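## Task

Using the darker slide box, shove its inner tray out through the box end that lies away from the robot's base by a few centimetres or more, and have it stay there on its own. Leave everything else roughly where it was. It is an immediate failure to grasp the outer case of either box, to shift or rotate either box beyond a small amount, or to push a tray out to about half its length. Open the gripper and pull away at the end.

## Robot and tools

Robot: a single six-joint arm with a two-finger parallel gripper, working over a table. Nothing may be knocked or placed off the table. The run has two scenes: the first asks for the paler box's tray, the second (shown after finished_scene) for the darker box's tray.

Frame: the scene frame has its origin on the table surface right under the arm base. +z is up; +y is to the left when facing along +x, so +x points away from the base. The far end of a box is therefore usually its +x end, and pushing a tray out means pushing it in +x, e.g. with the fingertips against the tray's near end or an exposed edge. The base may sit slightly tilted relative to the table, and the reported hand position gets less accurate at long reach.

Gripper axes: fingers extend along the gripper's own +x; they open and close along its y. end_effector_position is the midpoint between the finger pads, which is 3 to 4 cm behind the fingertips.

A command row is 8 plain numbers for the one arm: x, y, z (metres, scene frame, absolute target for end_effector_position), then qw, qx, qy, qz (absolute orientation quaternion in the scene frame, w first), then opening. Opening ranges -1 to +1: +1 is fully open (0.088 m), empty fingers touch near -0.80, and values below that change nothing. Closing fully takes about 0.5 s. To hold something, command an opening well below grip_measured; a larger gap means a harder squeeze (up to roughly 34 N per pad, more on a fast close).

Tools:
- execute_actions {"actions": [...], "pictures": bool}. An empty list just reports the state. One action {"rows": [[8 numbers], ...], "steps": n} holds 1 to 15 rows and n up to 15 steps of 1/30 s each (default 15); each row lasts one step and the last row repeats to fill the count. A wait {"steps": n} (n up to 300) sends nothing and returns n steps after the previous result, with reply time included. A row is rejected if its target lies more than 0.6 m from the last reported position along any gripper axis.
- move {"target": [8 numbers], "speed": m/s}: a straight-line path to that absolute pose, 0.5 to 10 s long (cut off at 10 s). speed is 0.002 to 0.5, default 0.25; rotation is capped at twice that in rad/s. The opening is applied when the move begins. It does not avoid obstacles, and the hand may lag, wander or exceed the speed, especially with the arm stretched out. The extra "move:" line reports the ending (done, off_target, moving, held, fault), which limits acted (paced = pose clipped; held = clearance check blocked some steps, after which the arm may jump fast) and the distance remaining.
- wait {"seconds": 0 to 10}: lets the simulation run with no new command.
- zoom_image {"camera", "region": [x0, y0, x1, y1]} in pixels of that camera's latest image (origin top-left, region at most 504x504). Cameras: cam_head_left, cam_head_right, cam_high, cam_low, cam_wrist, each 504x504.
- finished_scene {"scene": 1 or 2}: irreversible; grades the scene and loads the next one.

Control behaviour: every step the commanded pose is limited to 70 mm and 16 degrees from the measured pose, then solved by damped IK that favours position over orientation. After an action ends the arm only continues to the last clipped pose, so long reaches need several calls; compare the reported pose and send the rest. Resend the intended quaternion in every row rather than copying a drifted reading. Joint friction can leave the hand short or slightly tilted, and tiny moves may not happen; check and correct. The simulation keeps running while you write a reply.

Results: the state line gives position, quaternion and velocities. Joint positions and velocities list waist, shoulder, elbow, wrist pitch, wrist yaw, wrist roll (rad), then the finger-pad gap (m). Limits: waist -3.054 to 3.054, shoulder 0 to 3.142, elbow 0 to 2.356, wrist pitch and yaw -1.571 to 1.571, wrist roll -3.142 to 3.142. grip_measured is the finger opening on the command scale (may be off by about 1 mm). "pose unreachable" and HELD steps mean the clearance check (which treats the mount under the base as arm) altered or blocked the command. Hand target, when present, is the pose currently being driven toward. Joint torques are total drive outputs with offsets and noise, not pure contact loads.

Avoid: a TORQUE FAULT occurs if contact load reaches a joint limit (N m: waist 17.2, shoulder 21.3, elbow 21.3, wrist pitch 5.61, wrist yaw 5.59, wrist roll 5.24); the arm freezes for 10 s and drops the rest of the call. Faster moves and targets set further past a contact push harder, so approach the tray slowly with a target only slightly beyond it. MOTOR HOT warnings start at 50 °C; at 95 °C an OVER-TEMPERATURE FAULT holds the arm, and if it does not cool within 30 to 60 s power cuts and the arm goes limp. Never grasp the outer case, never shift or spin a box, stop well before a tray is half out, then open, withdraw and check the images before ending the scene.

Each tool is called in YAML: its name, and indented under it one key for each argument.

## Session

execute_actions:
  actions: []

Scene clock: 0.00 s of 3750.00 s.
end_effector_position=(+0.2673, +0.2046, +0.2274) grip_measured=+0.830 end_effector_quat_wxyz=(-0.271, +0.703, +0.514, -0.411) end_effector_velocity=(-0.002, -0.001, -0.000) end_effector_angular_velocity=(+0.003, +0.015, +0.001)
Joint positions: [ 0.202  0.977  0.415  0.286 -1.054 -2.797  0.08 ]
Joint velocities: [-0.002 -0.002 -0.002 -0.007 -0.007  0.007 -0.   ]
Joint torques (N m, as the arm reports them, + toward a larger angle): no reading
Heat: hottest wrist roll 28 °C (+0.0 °C/min).
Hand target: +0.267, +0.205, +0.227; -0.271, +0.703, +0.514, -0.410

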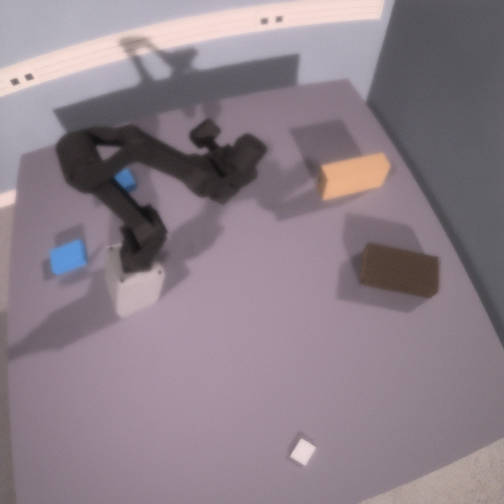

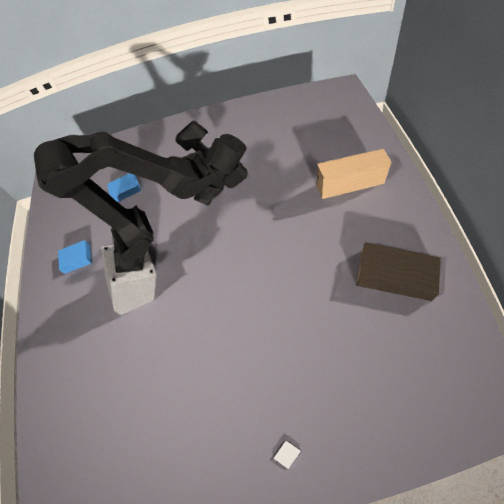

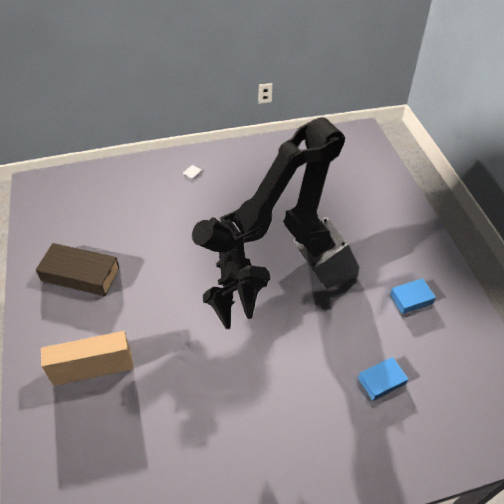

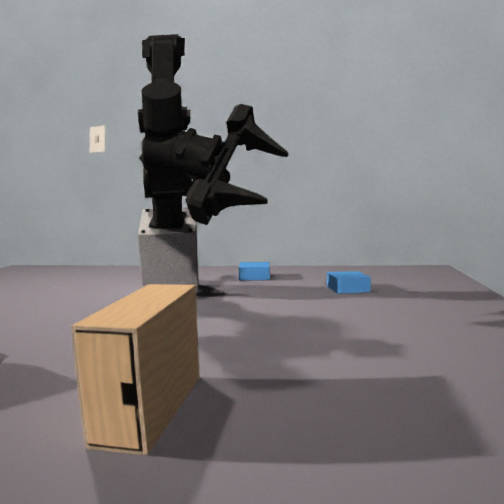

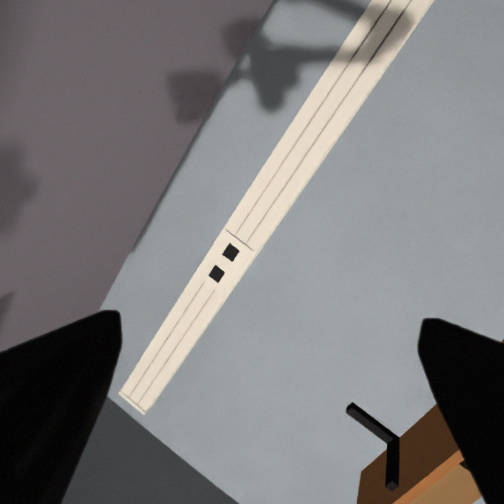

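move:
  target: [0.43,-0.08,0.09,0.970,0.030,0.171,-0.171,-1]
  speed: 0.35

Scene clock: 6.33 s of 3750.00 s.
end_effector_position=(+0.4276, -0.0784, +0.0860) grip_measured=-0.803 end_effector_quat_wxyz=(+0.969, +0.032, +0.175, -0.169) end_effector_velocity=(+0.002, +0.002, +0.001) end_effector_angular_velocity=(+0.027, -0.008, +0.011)
Joint positions: [-0.196  1.944  0.496  1.468  0.174  0.221  0.   ]
Joint velocities: [-0.002 -0.007  0.002 -0.007 -0.022  0.022  0.   ]
Joint torques (N m, as the arm reports them, + toward a larger angle): [-1.55 -7.97  2.03  1.4   0.35  0.15]
Heat: hottest wrist roll 28 °C (+0.0 °C/min).
Hand target: +0.430, -0.080, +0.090; +0.970, +0.033, +0.170, -0.171
Off the commanded pose: 0.005 m, 1 deg.
move: done; limits=paced

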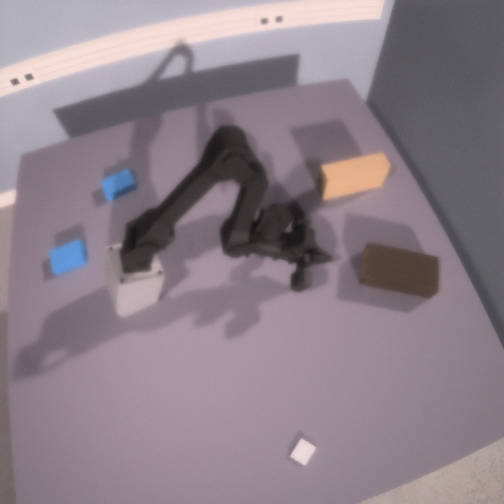

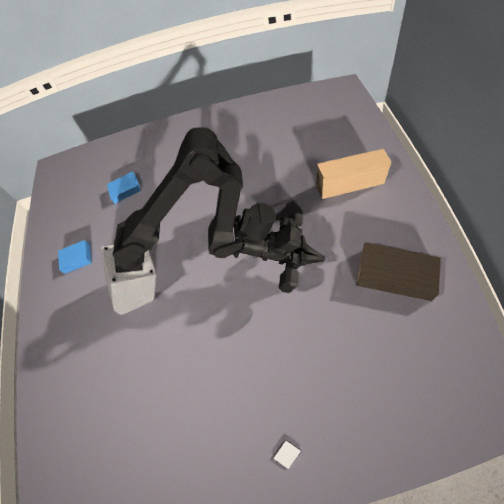

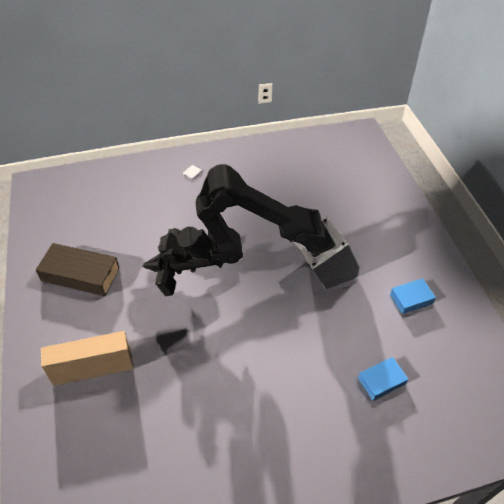

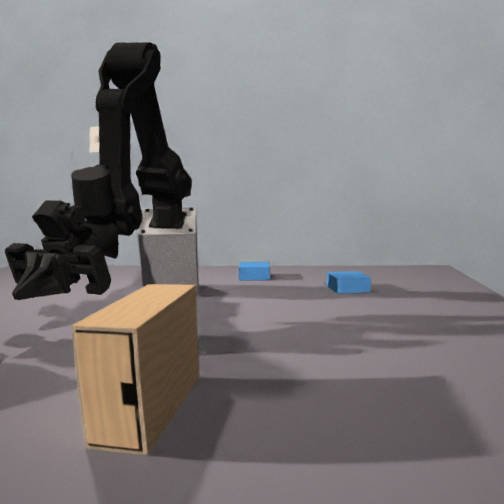

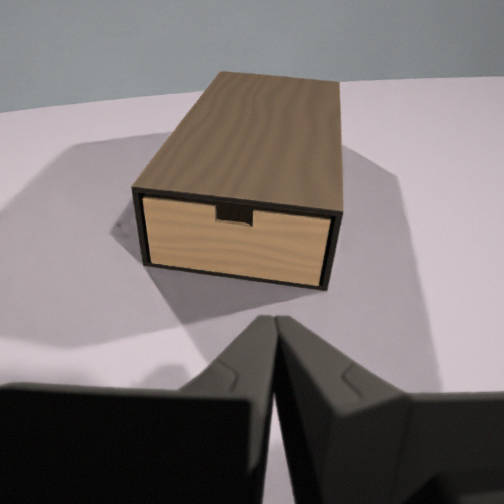

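move:
  target: [0.465,-0.056,0.05,0.937,0.063,0.234,-0.251,-1]
  speed: 0.15

Scene clock: 13.00 s of 3750.00 s.
end_effector_position=(+0.4652, -0.0557, +0.0540) grip_measured=-0.803 end_effector_quat_wxyz=(+0.939, +0.062, +0.230, -0.249) end_effector_velocity=(+0.002, +0.004, -0.001) end_effector_angular_velocity=(+0.019, +0.001, +0.017)
Joint positions: [-0.048  1.959  0.733  1.072  0.44   0.354  0.   ]
Joint velocities: [ 0.002 -0.002  0.002 -0.007 -0.022  0.007  0.   ]
Joint torques (N m, as the arm reports them, + toward a larger angle): [-0.81 -6.92  3.23  1.3   0.42  0.17]
Heat: hottest shoulder 28 °C (+0.0 °C/min).
Hand target: +0.465, -0.056, +0.050; +0.937, +0.062, +0.234, -0.251
Off the commanded pose: 0.004 m, 1 deg.
After step 90, 2.53 s passed at rest.
move: done

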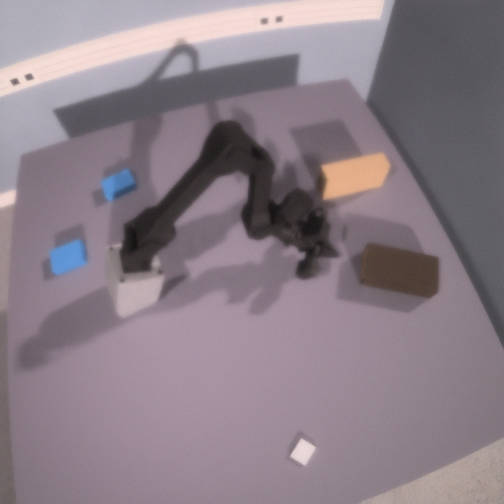

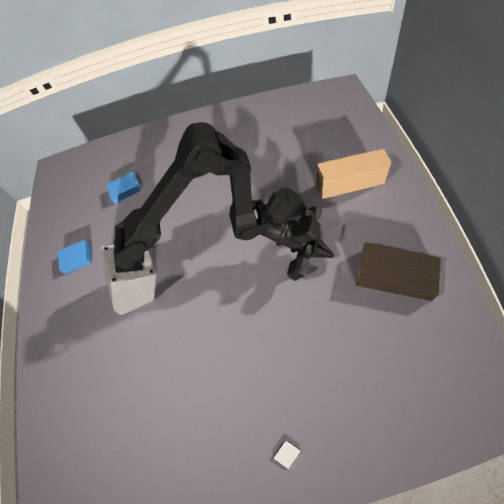

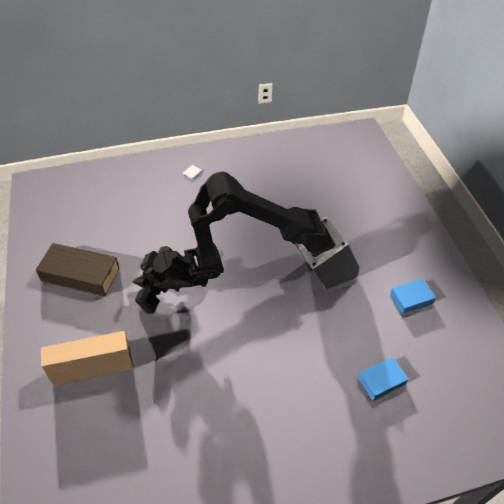

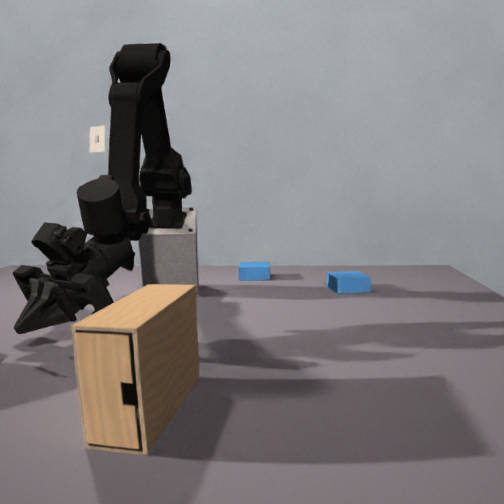

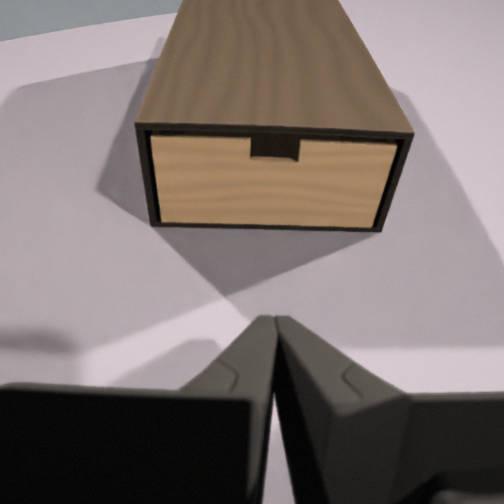

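move:
  target: [0.497,-0.071,0.042,0.937,0.063,0.234,-0.251,-1]
  speed: 0.08

Scene clock: 18.70 s of 3750.00 s.
end_effector_position=(+0.4974, -0.0700, +0.0466) grip_measured=-0.803 end_effector_quat_wxyz=(+0.938, +0.065, +0.229, -0.252) end_effector_velocity=(-0.002, +0.002, -0.005) end_effector_angular_velocity=(-0.012, +0.032, +0.016)
Joint positions: [-0.088  2.025  0.882  0.991  0.406  0.355  0.   ]
Joint velocities: [ 0.002  0.002  0.002 -0.022 -0.007 -0.022  0.   ]
Joint torques (N m, as the arm reports them, + toward a larger angle): [-1.47 -7.51  3.69  1.34  0.08 -0.06]
Heat: hottest shoulder 29 °C (+3.2 °C/min).
Hand target: +0.497, -0.071, +0.042; +0.937, +0.063, +0.234, -0.251
Off the commanded pose: 0.005 m, 1 deg.
After step 90, 1.90 s passed at rest.
move: done

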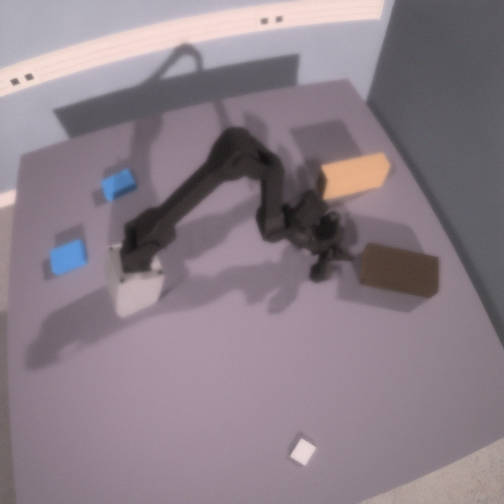

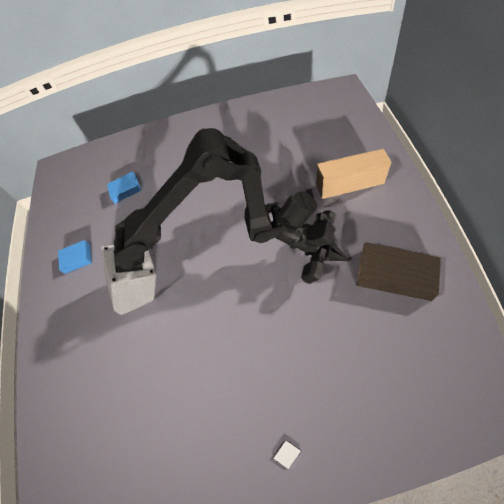

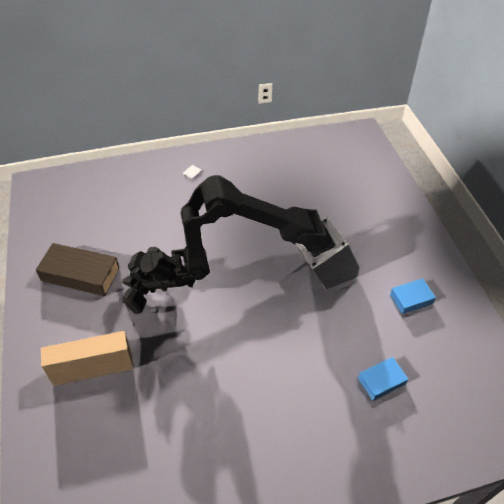

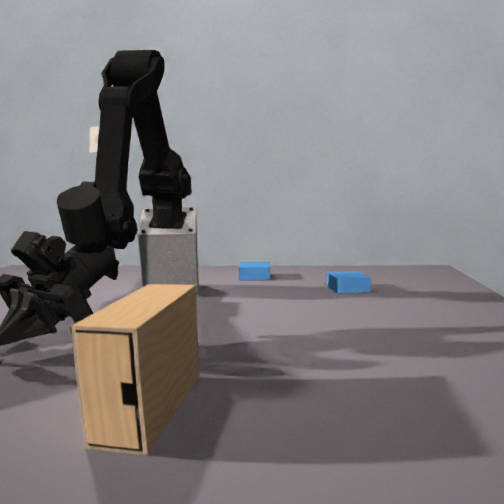

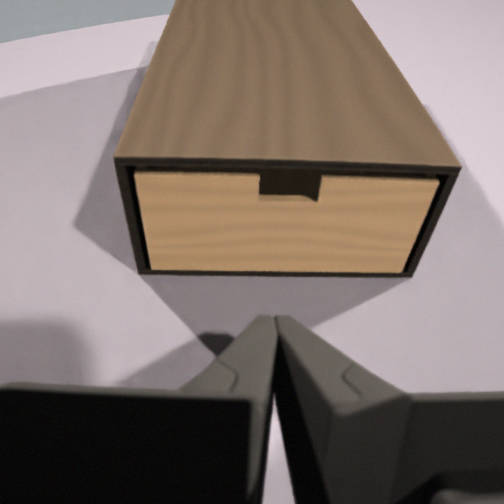

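move:
  target: [0.533,-0.089,0.042,0.937,0.063,0.234,-0.251,-1]
  speed: 0.06

Scene clock: 21.23 s of 3750.00 s.
end_effector_position=(+0.5335, -0.0878, +0.0472) grip_measured=-0.803 end_effector_quat_wxyz=(+0.938, +0.065, +0.229, -0.252) end_effector_velocity=(-0.002, -0.001, -0.004) end_effector_angular_velocity=(-0.002, +0.025, +0.005)
Joint positions: [-0.133  2.074  1.049  0.877  0.362  0.348  0.   ]
Joint velocities: [-0.002  0.002  0.002 -0.022 -0.007 -0.007  0.   ]
Joint torques (N m, as the arm reports them, + toward a larger angle): [-1.75 -8.31  4.49  1.32  0.07 -0.06]
Heat: hottest shoulder 29 °C (+2.8 °C/min).
Hand target: +0.533, -0.089, +0.042; +0.937, +0.063, +0.234, -0.251
Off the commanded pose: 0.005 m, 1 deg.
move: done

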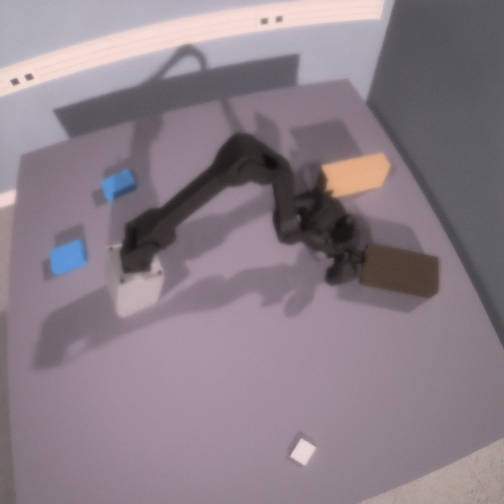

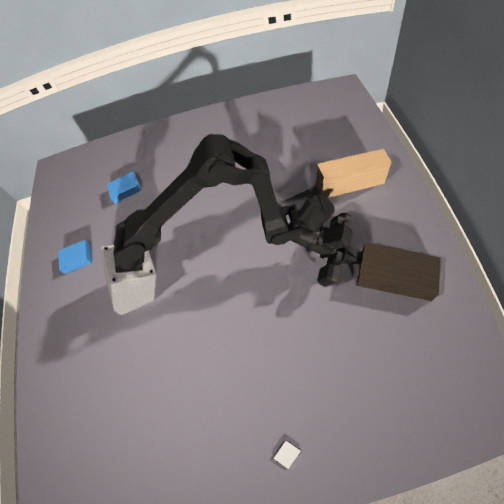

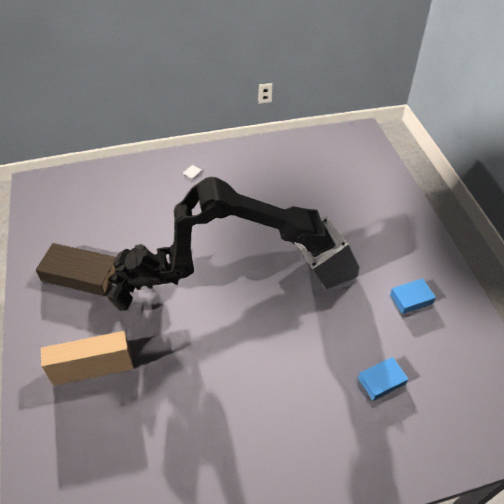

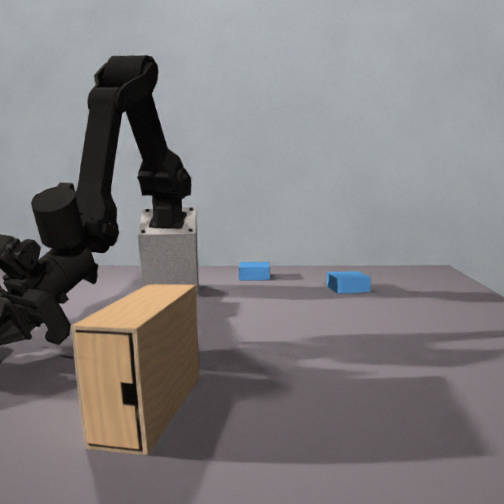

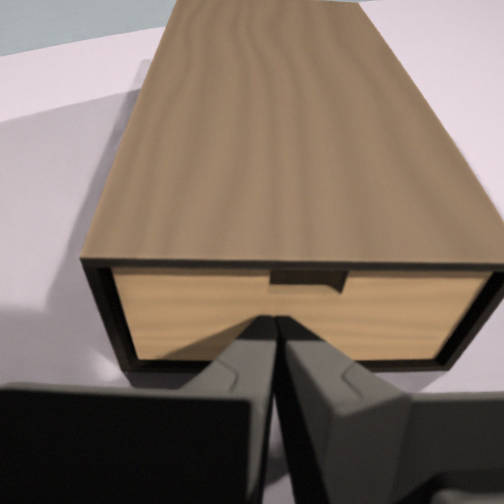

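move:
  target: [0.556,-0.109,0.04,0.937,0.063,0.234,-0.251,-1]
  speed: 0.04

Scene clock: 24.00 s of 3750.00 s.
end_effector_position=(+0.5564, -0.1071, +0.0450) grip_measured=-0.803 end_effector_quat_wxyz=(+0.938, +0.065, +0.229, -0.251) end_effector_velocity=(-0.002, +0.001, -0.005) end_effector_angular_velocity=(+0.008, +0.036, +0.015)
Joint positions: [-0.176  2.126  1.17   0.808  0.317  0.34   0.   ]
Joint velocities: [-0.002 -0.002  0.002 -0.037 -0.022 -0.007  0.   ]
Joint torques (N m, as the arm reports them, + toward a larger angle): [-2.21 -8.85  4.99  1.35  0.07 -0.03]
Heat: hottest shoulder 30 °C (+5.0 °C/min).
Hand target: +0.556, -0.109, +0.040; +0.937, +0.063, +0.234, -0.251
Off the commanded pose: 0.005 m, 1 deg.
move: done

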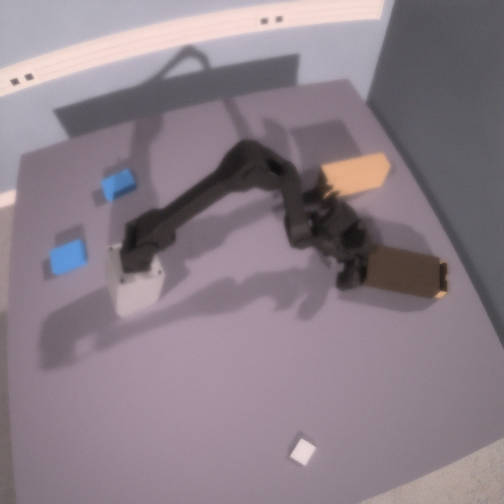

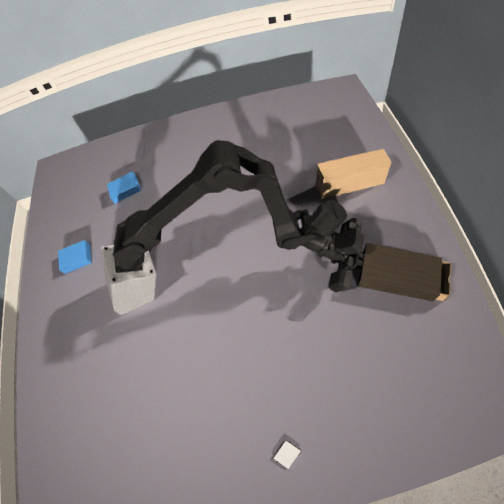

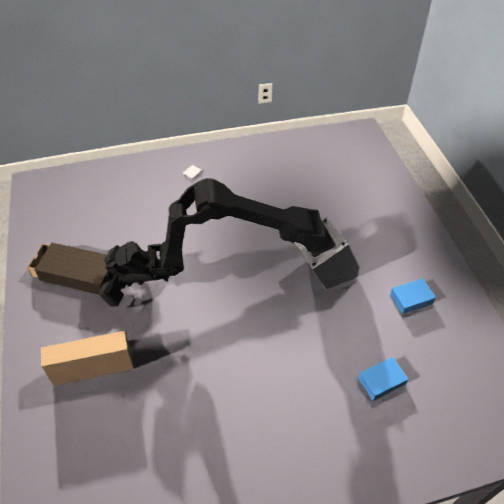

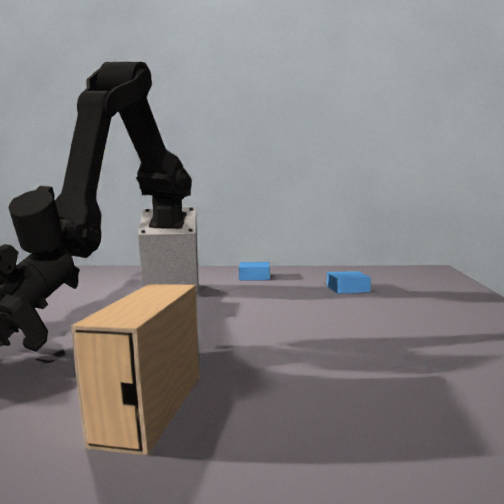

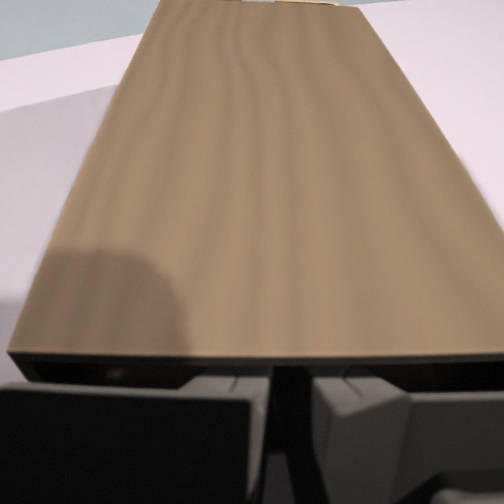

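move:
  target: [0.568,-0.115,0.031,0.937,0.063,0.234,-0.251,-1]
  speed: 0.03

zoom_image:
  camera: "cam_head_right"
  region: [300,180,480,320]

Scene clock: 27.10 s of 3750.00 s.
end_effector_position=(+0.5685, -0.1134, +0.0363) grip_measured=-0.803 end_effector_quat_wxyz=(+0.938, +0.065, +0.229, -0.252) end_effector_velocity=(+0.002, +0.002, -0.001) end_effector_angular_velocity=(-0.012, +0.013, +0.018)
Joint positions: [-0.185  2.179  1.246  0.787  0.309  0.339  0.   ]
Joint velocities: [ 0.002  0.002  0.007 -0.007 -0.007 -0.022  0.   ]
Joint torques (N m, as the arm reports them, + toward a larger angle): [-2.16 -9.15  4.95  1.36  0.09 -0.05]
Heat: hottest shoulder 30 °C (+4.4 °C/min).
Hand target: +0.568, -0.115, +0.031; +0.937, +0.063, +0.234, -0.251
Off the commanded pose: 0.006 m, 1 deg.
move: done

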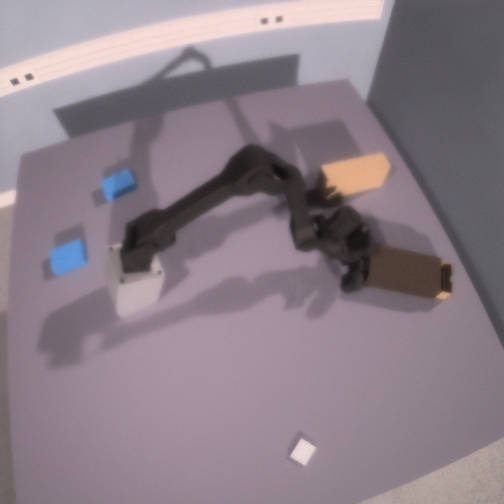

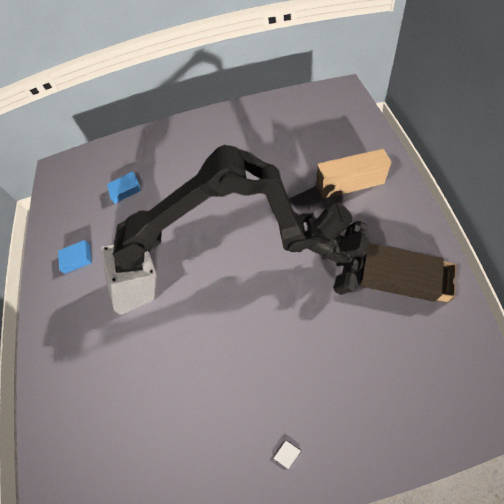

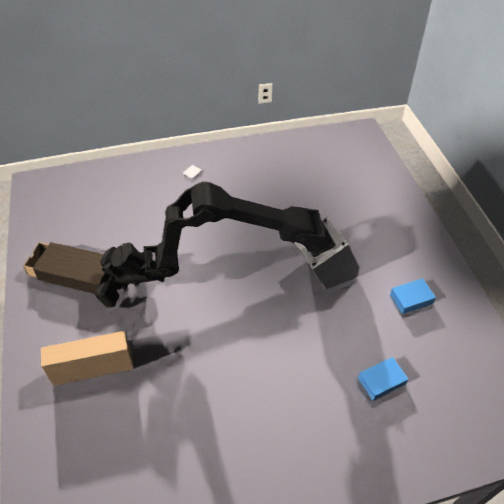

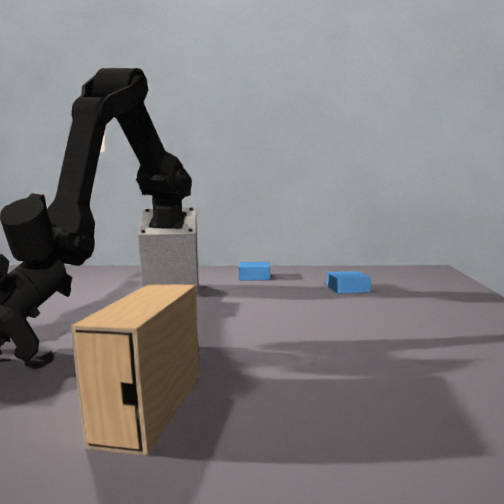

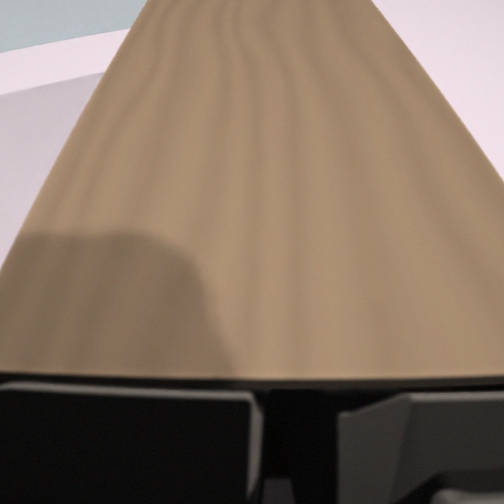

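Region (300, 180, 480, 320) of cam_head_right's 504x504 image, scaled by 2.800, with more detail than that image has.

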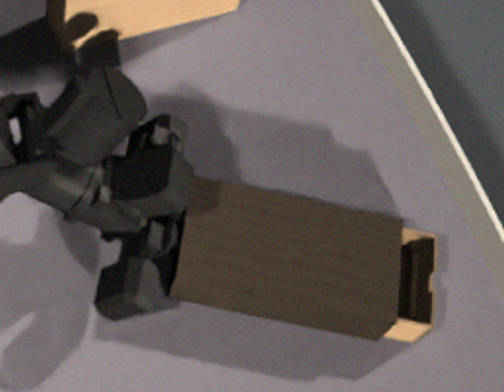

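move:
  target: [0.47,-0.062,0.05,0.937,0.063,0.234,-0.251,-1]
  speed: 0.15

Scene clock: 29.80 s of 3750.00 s.
end_effector_position=(+0.4699, -0.0631, +0.0467) grip_measured=-0.803 end_effector_quat_wxyz=(+0.937, +0.061, +0.238, -0.250) end_effector_velocity=(-0.002, +0.002, -0.003) end_effector_angular_velocity=(+0.017, +0.011, +0.011)
Joint positions: [-0.069  1.986  0.766  1.051  0.42   0.352  0.   ]
Joint velocities: [-0.002 -0.002 -0.007 -0.007 -0.022  0.007  0.   ]
Joint torques (N m, as the arm reports them, + toward a larger angle): [-0.97 -9.39  1.9   1.65  0.41  0.15]
Heat: hottest shoulder 31 °C (+6.0 °C/min).
Hand target: +0.470, -0.062, +0.050; +0.937, +0.063, +0.234, -0.251
Off the commanded pose: 0.003 m, 1 deg.
move: done

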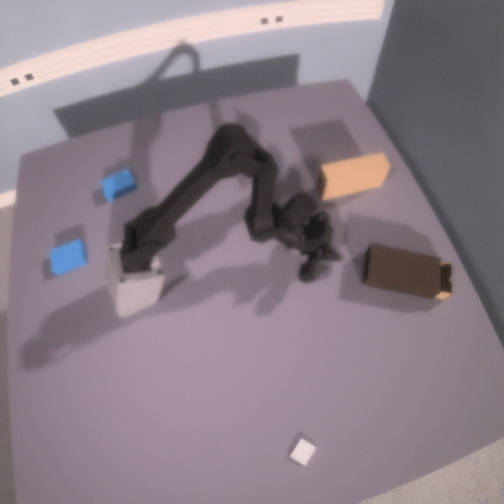

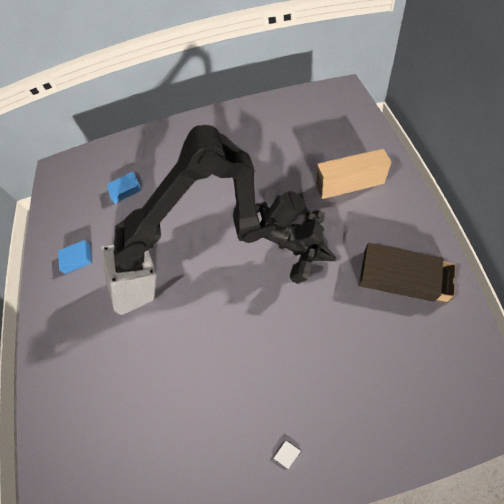

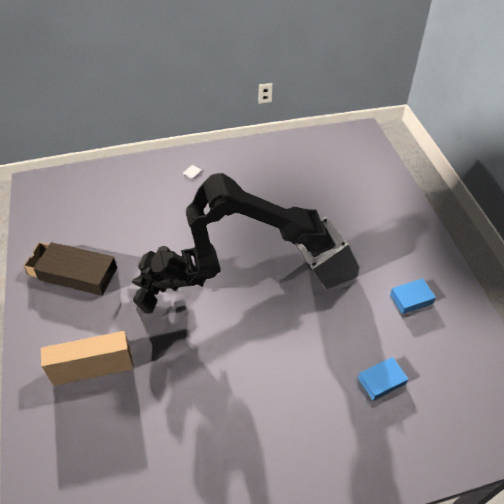

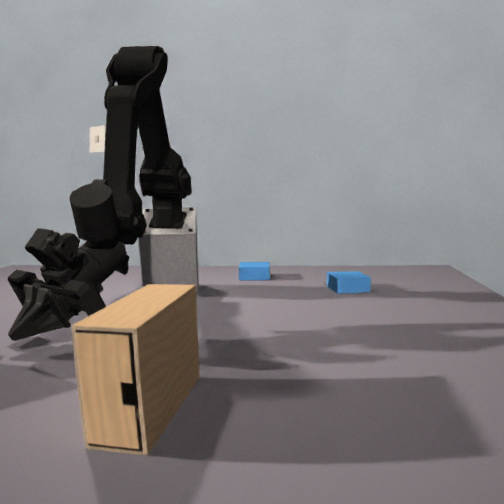

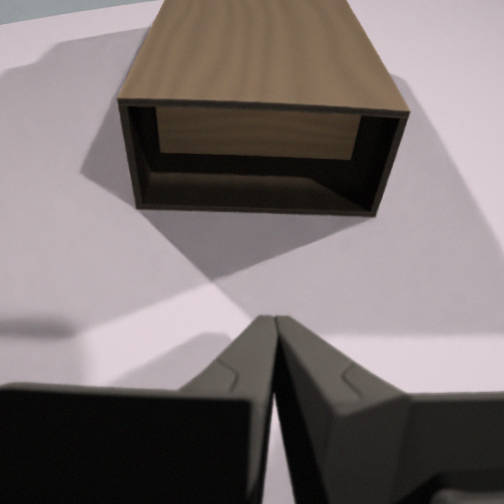

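finished_scene:
  scene: 2

The scene is finished: the task was done.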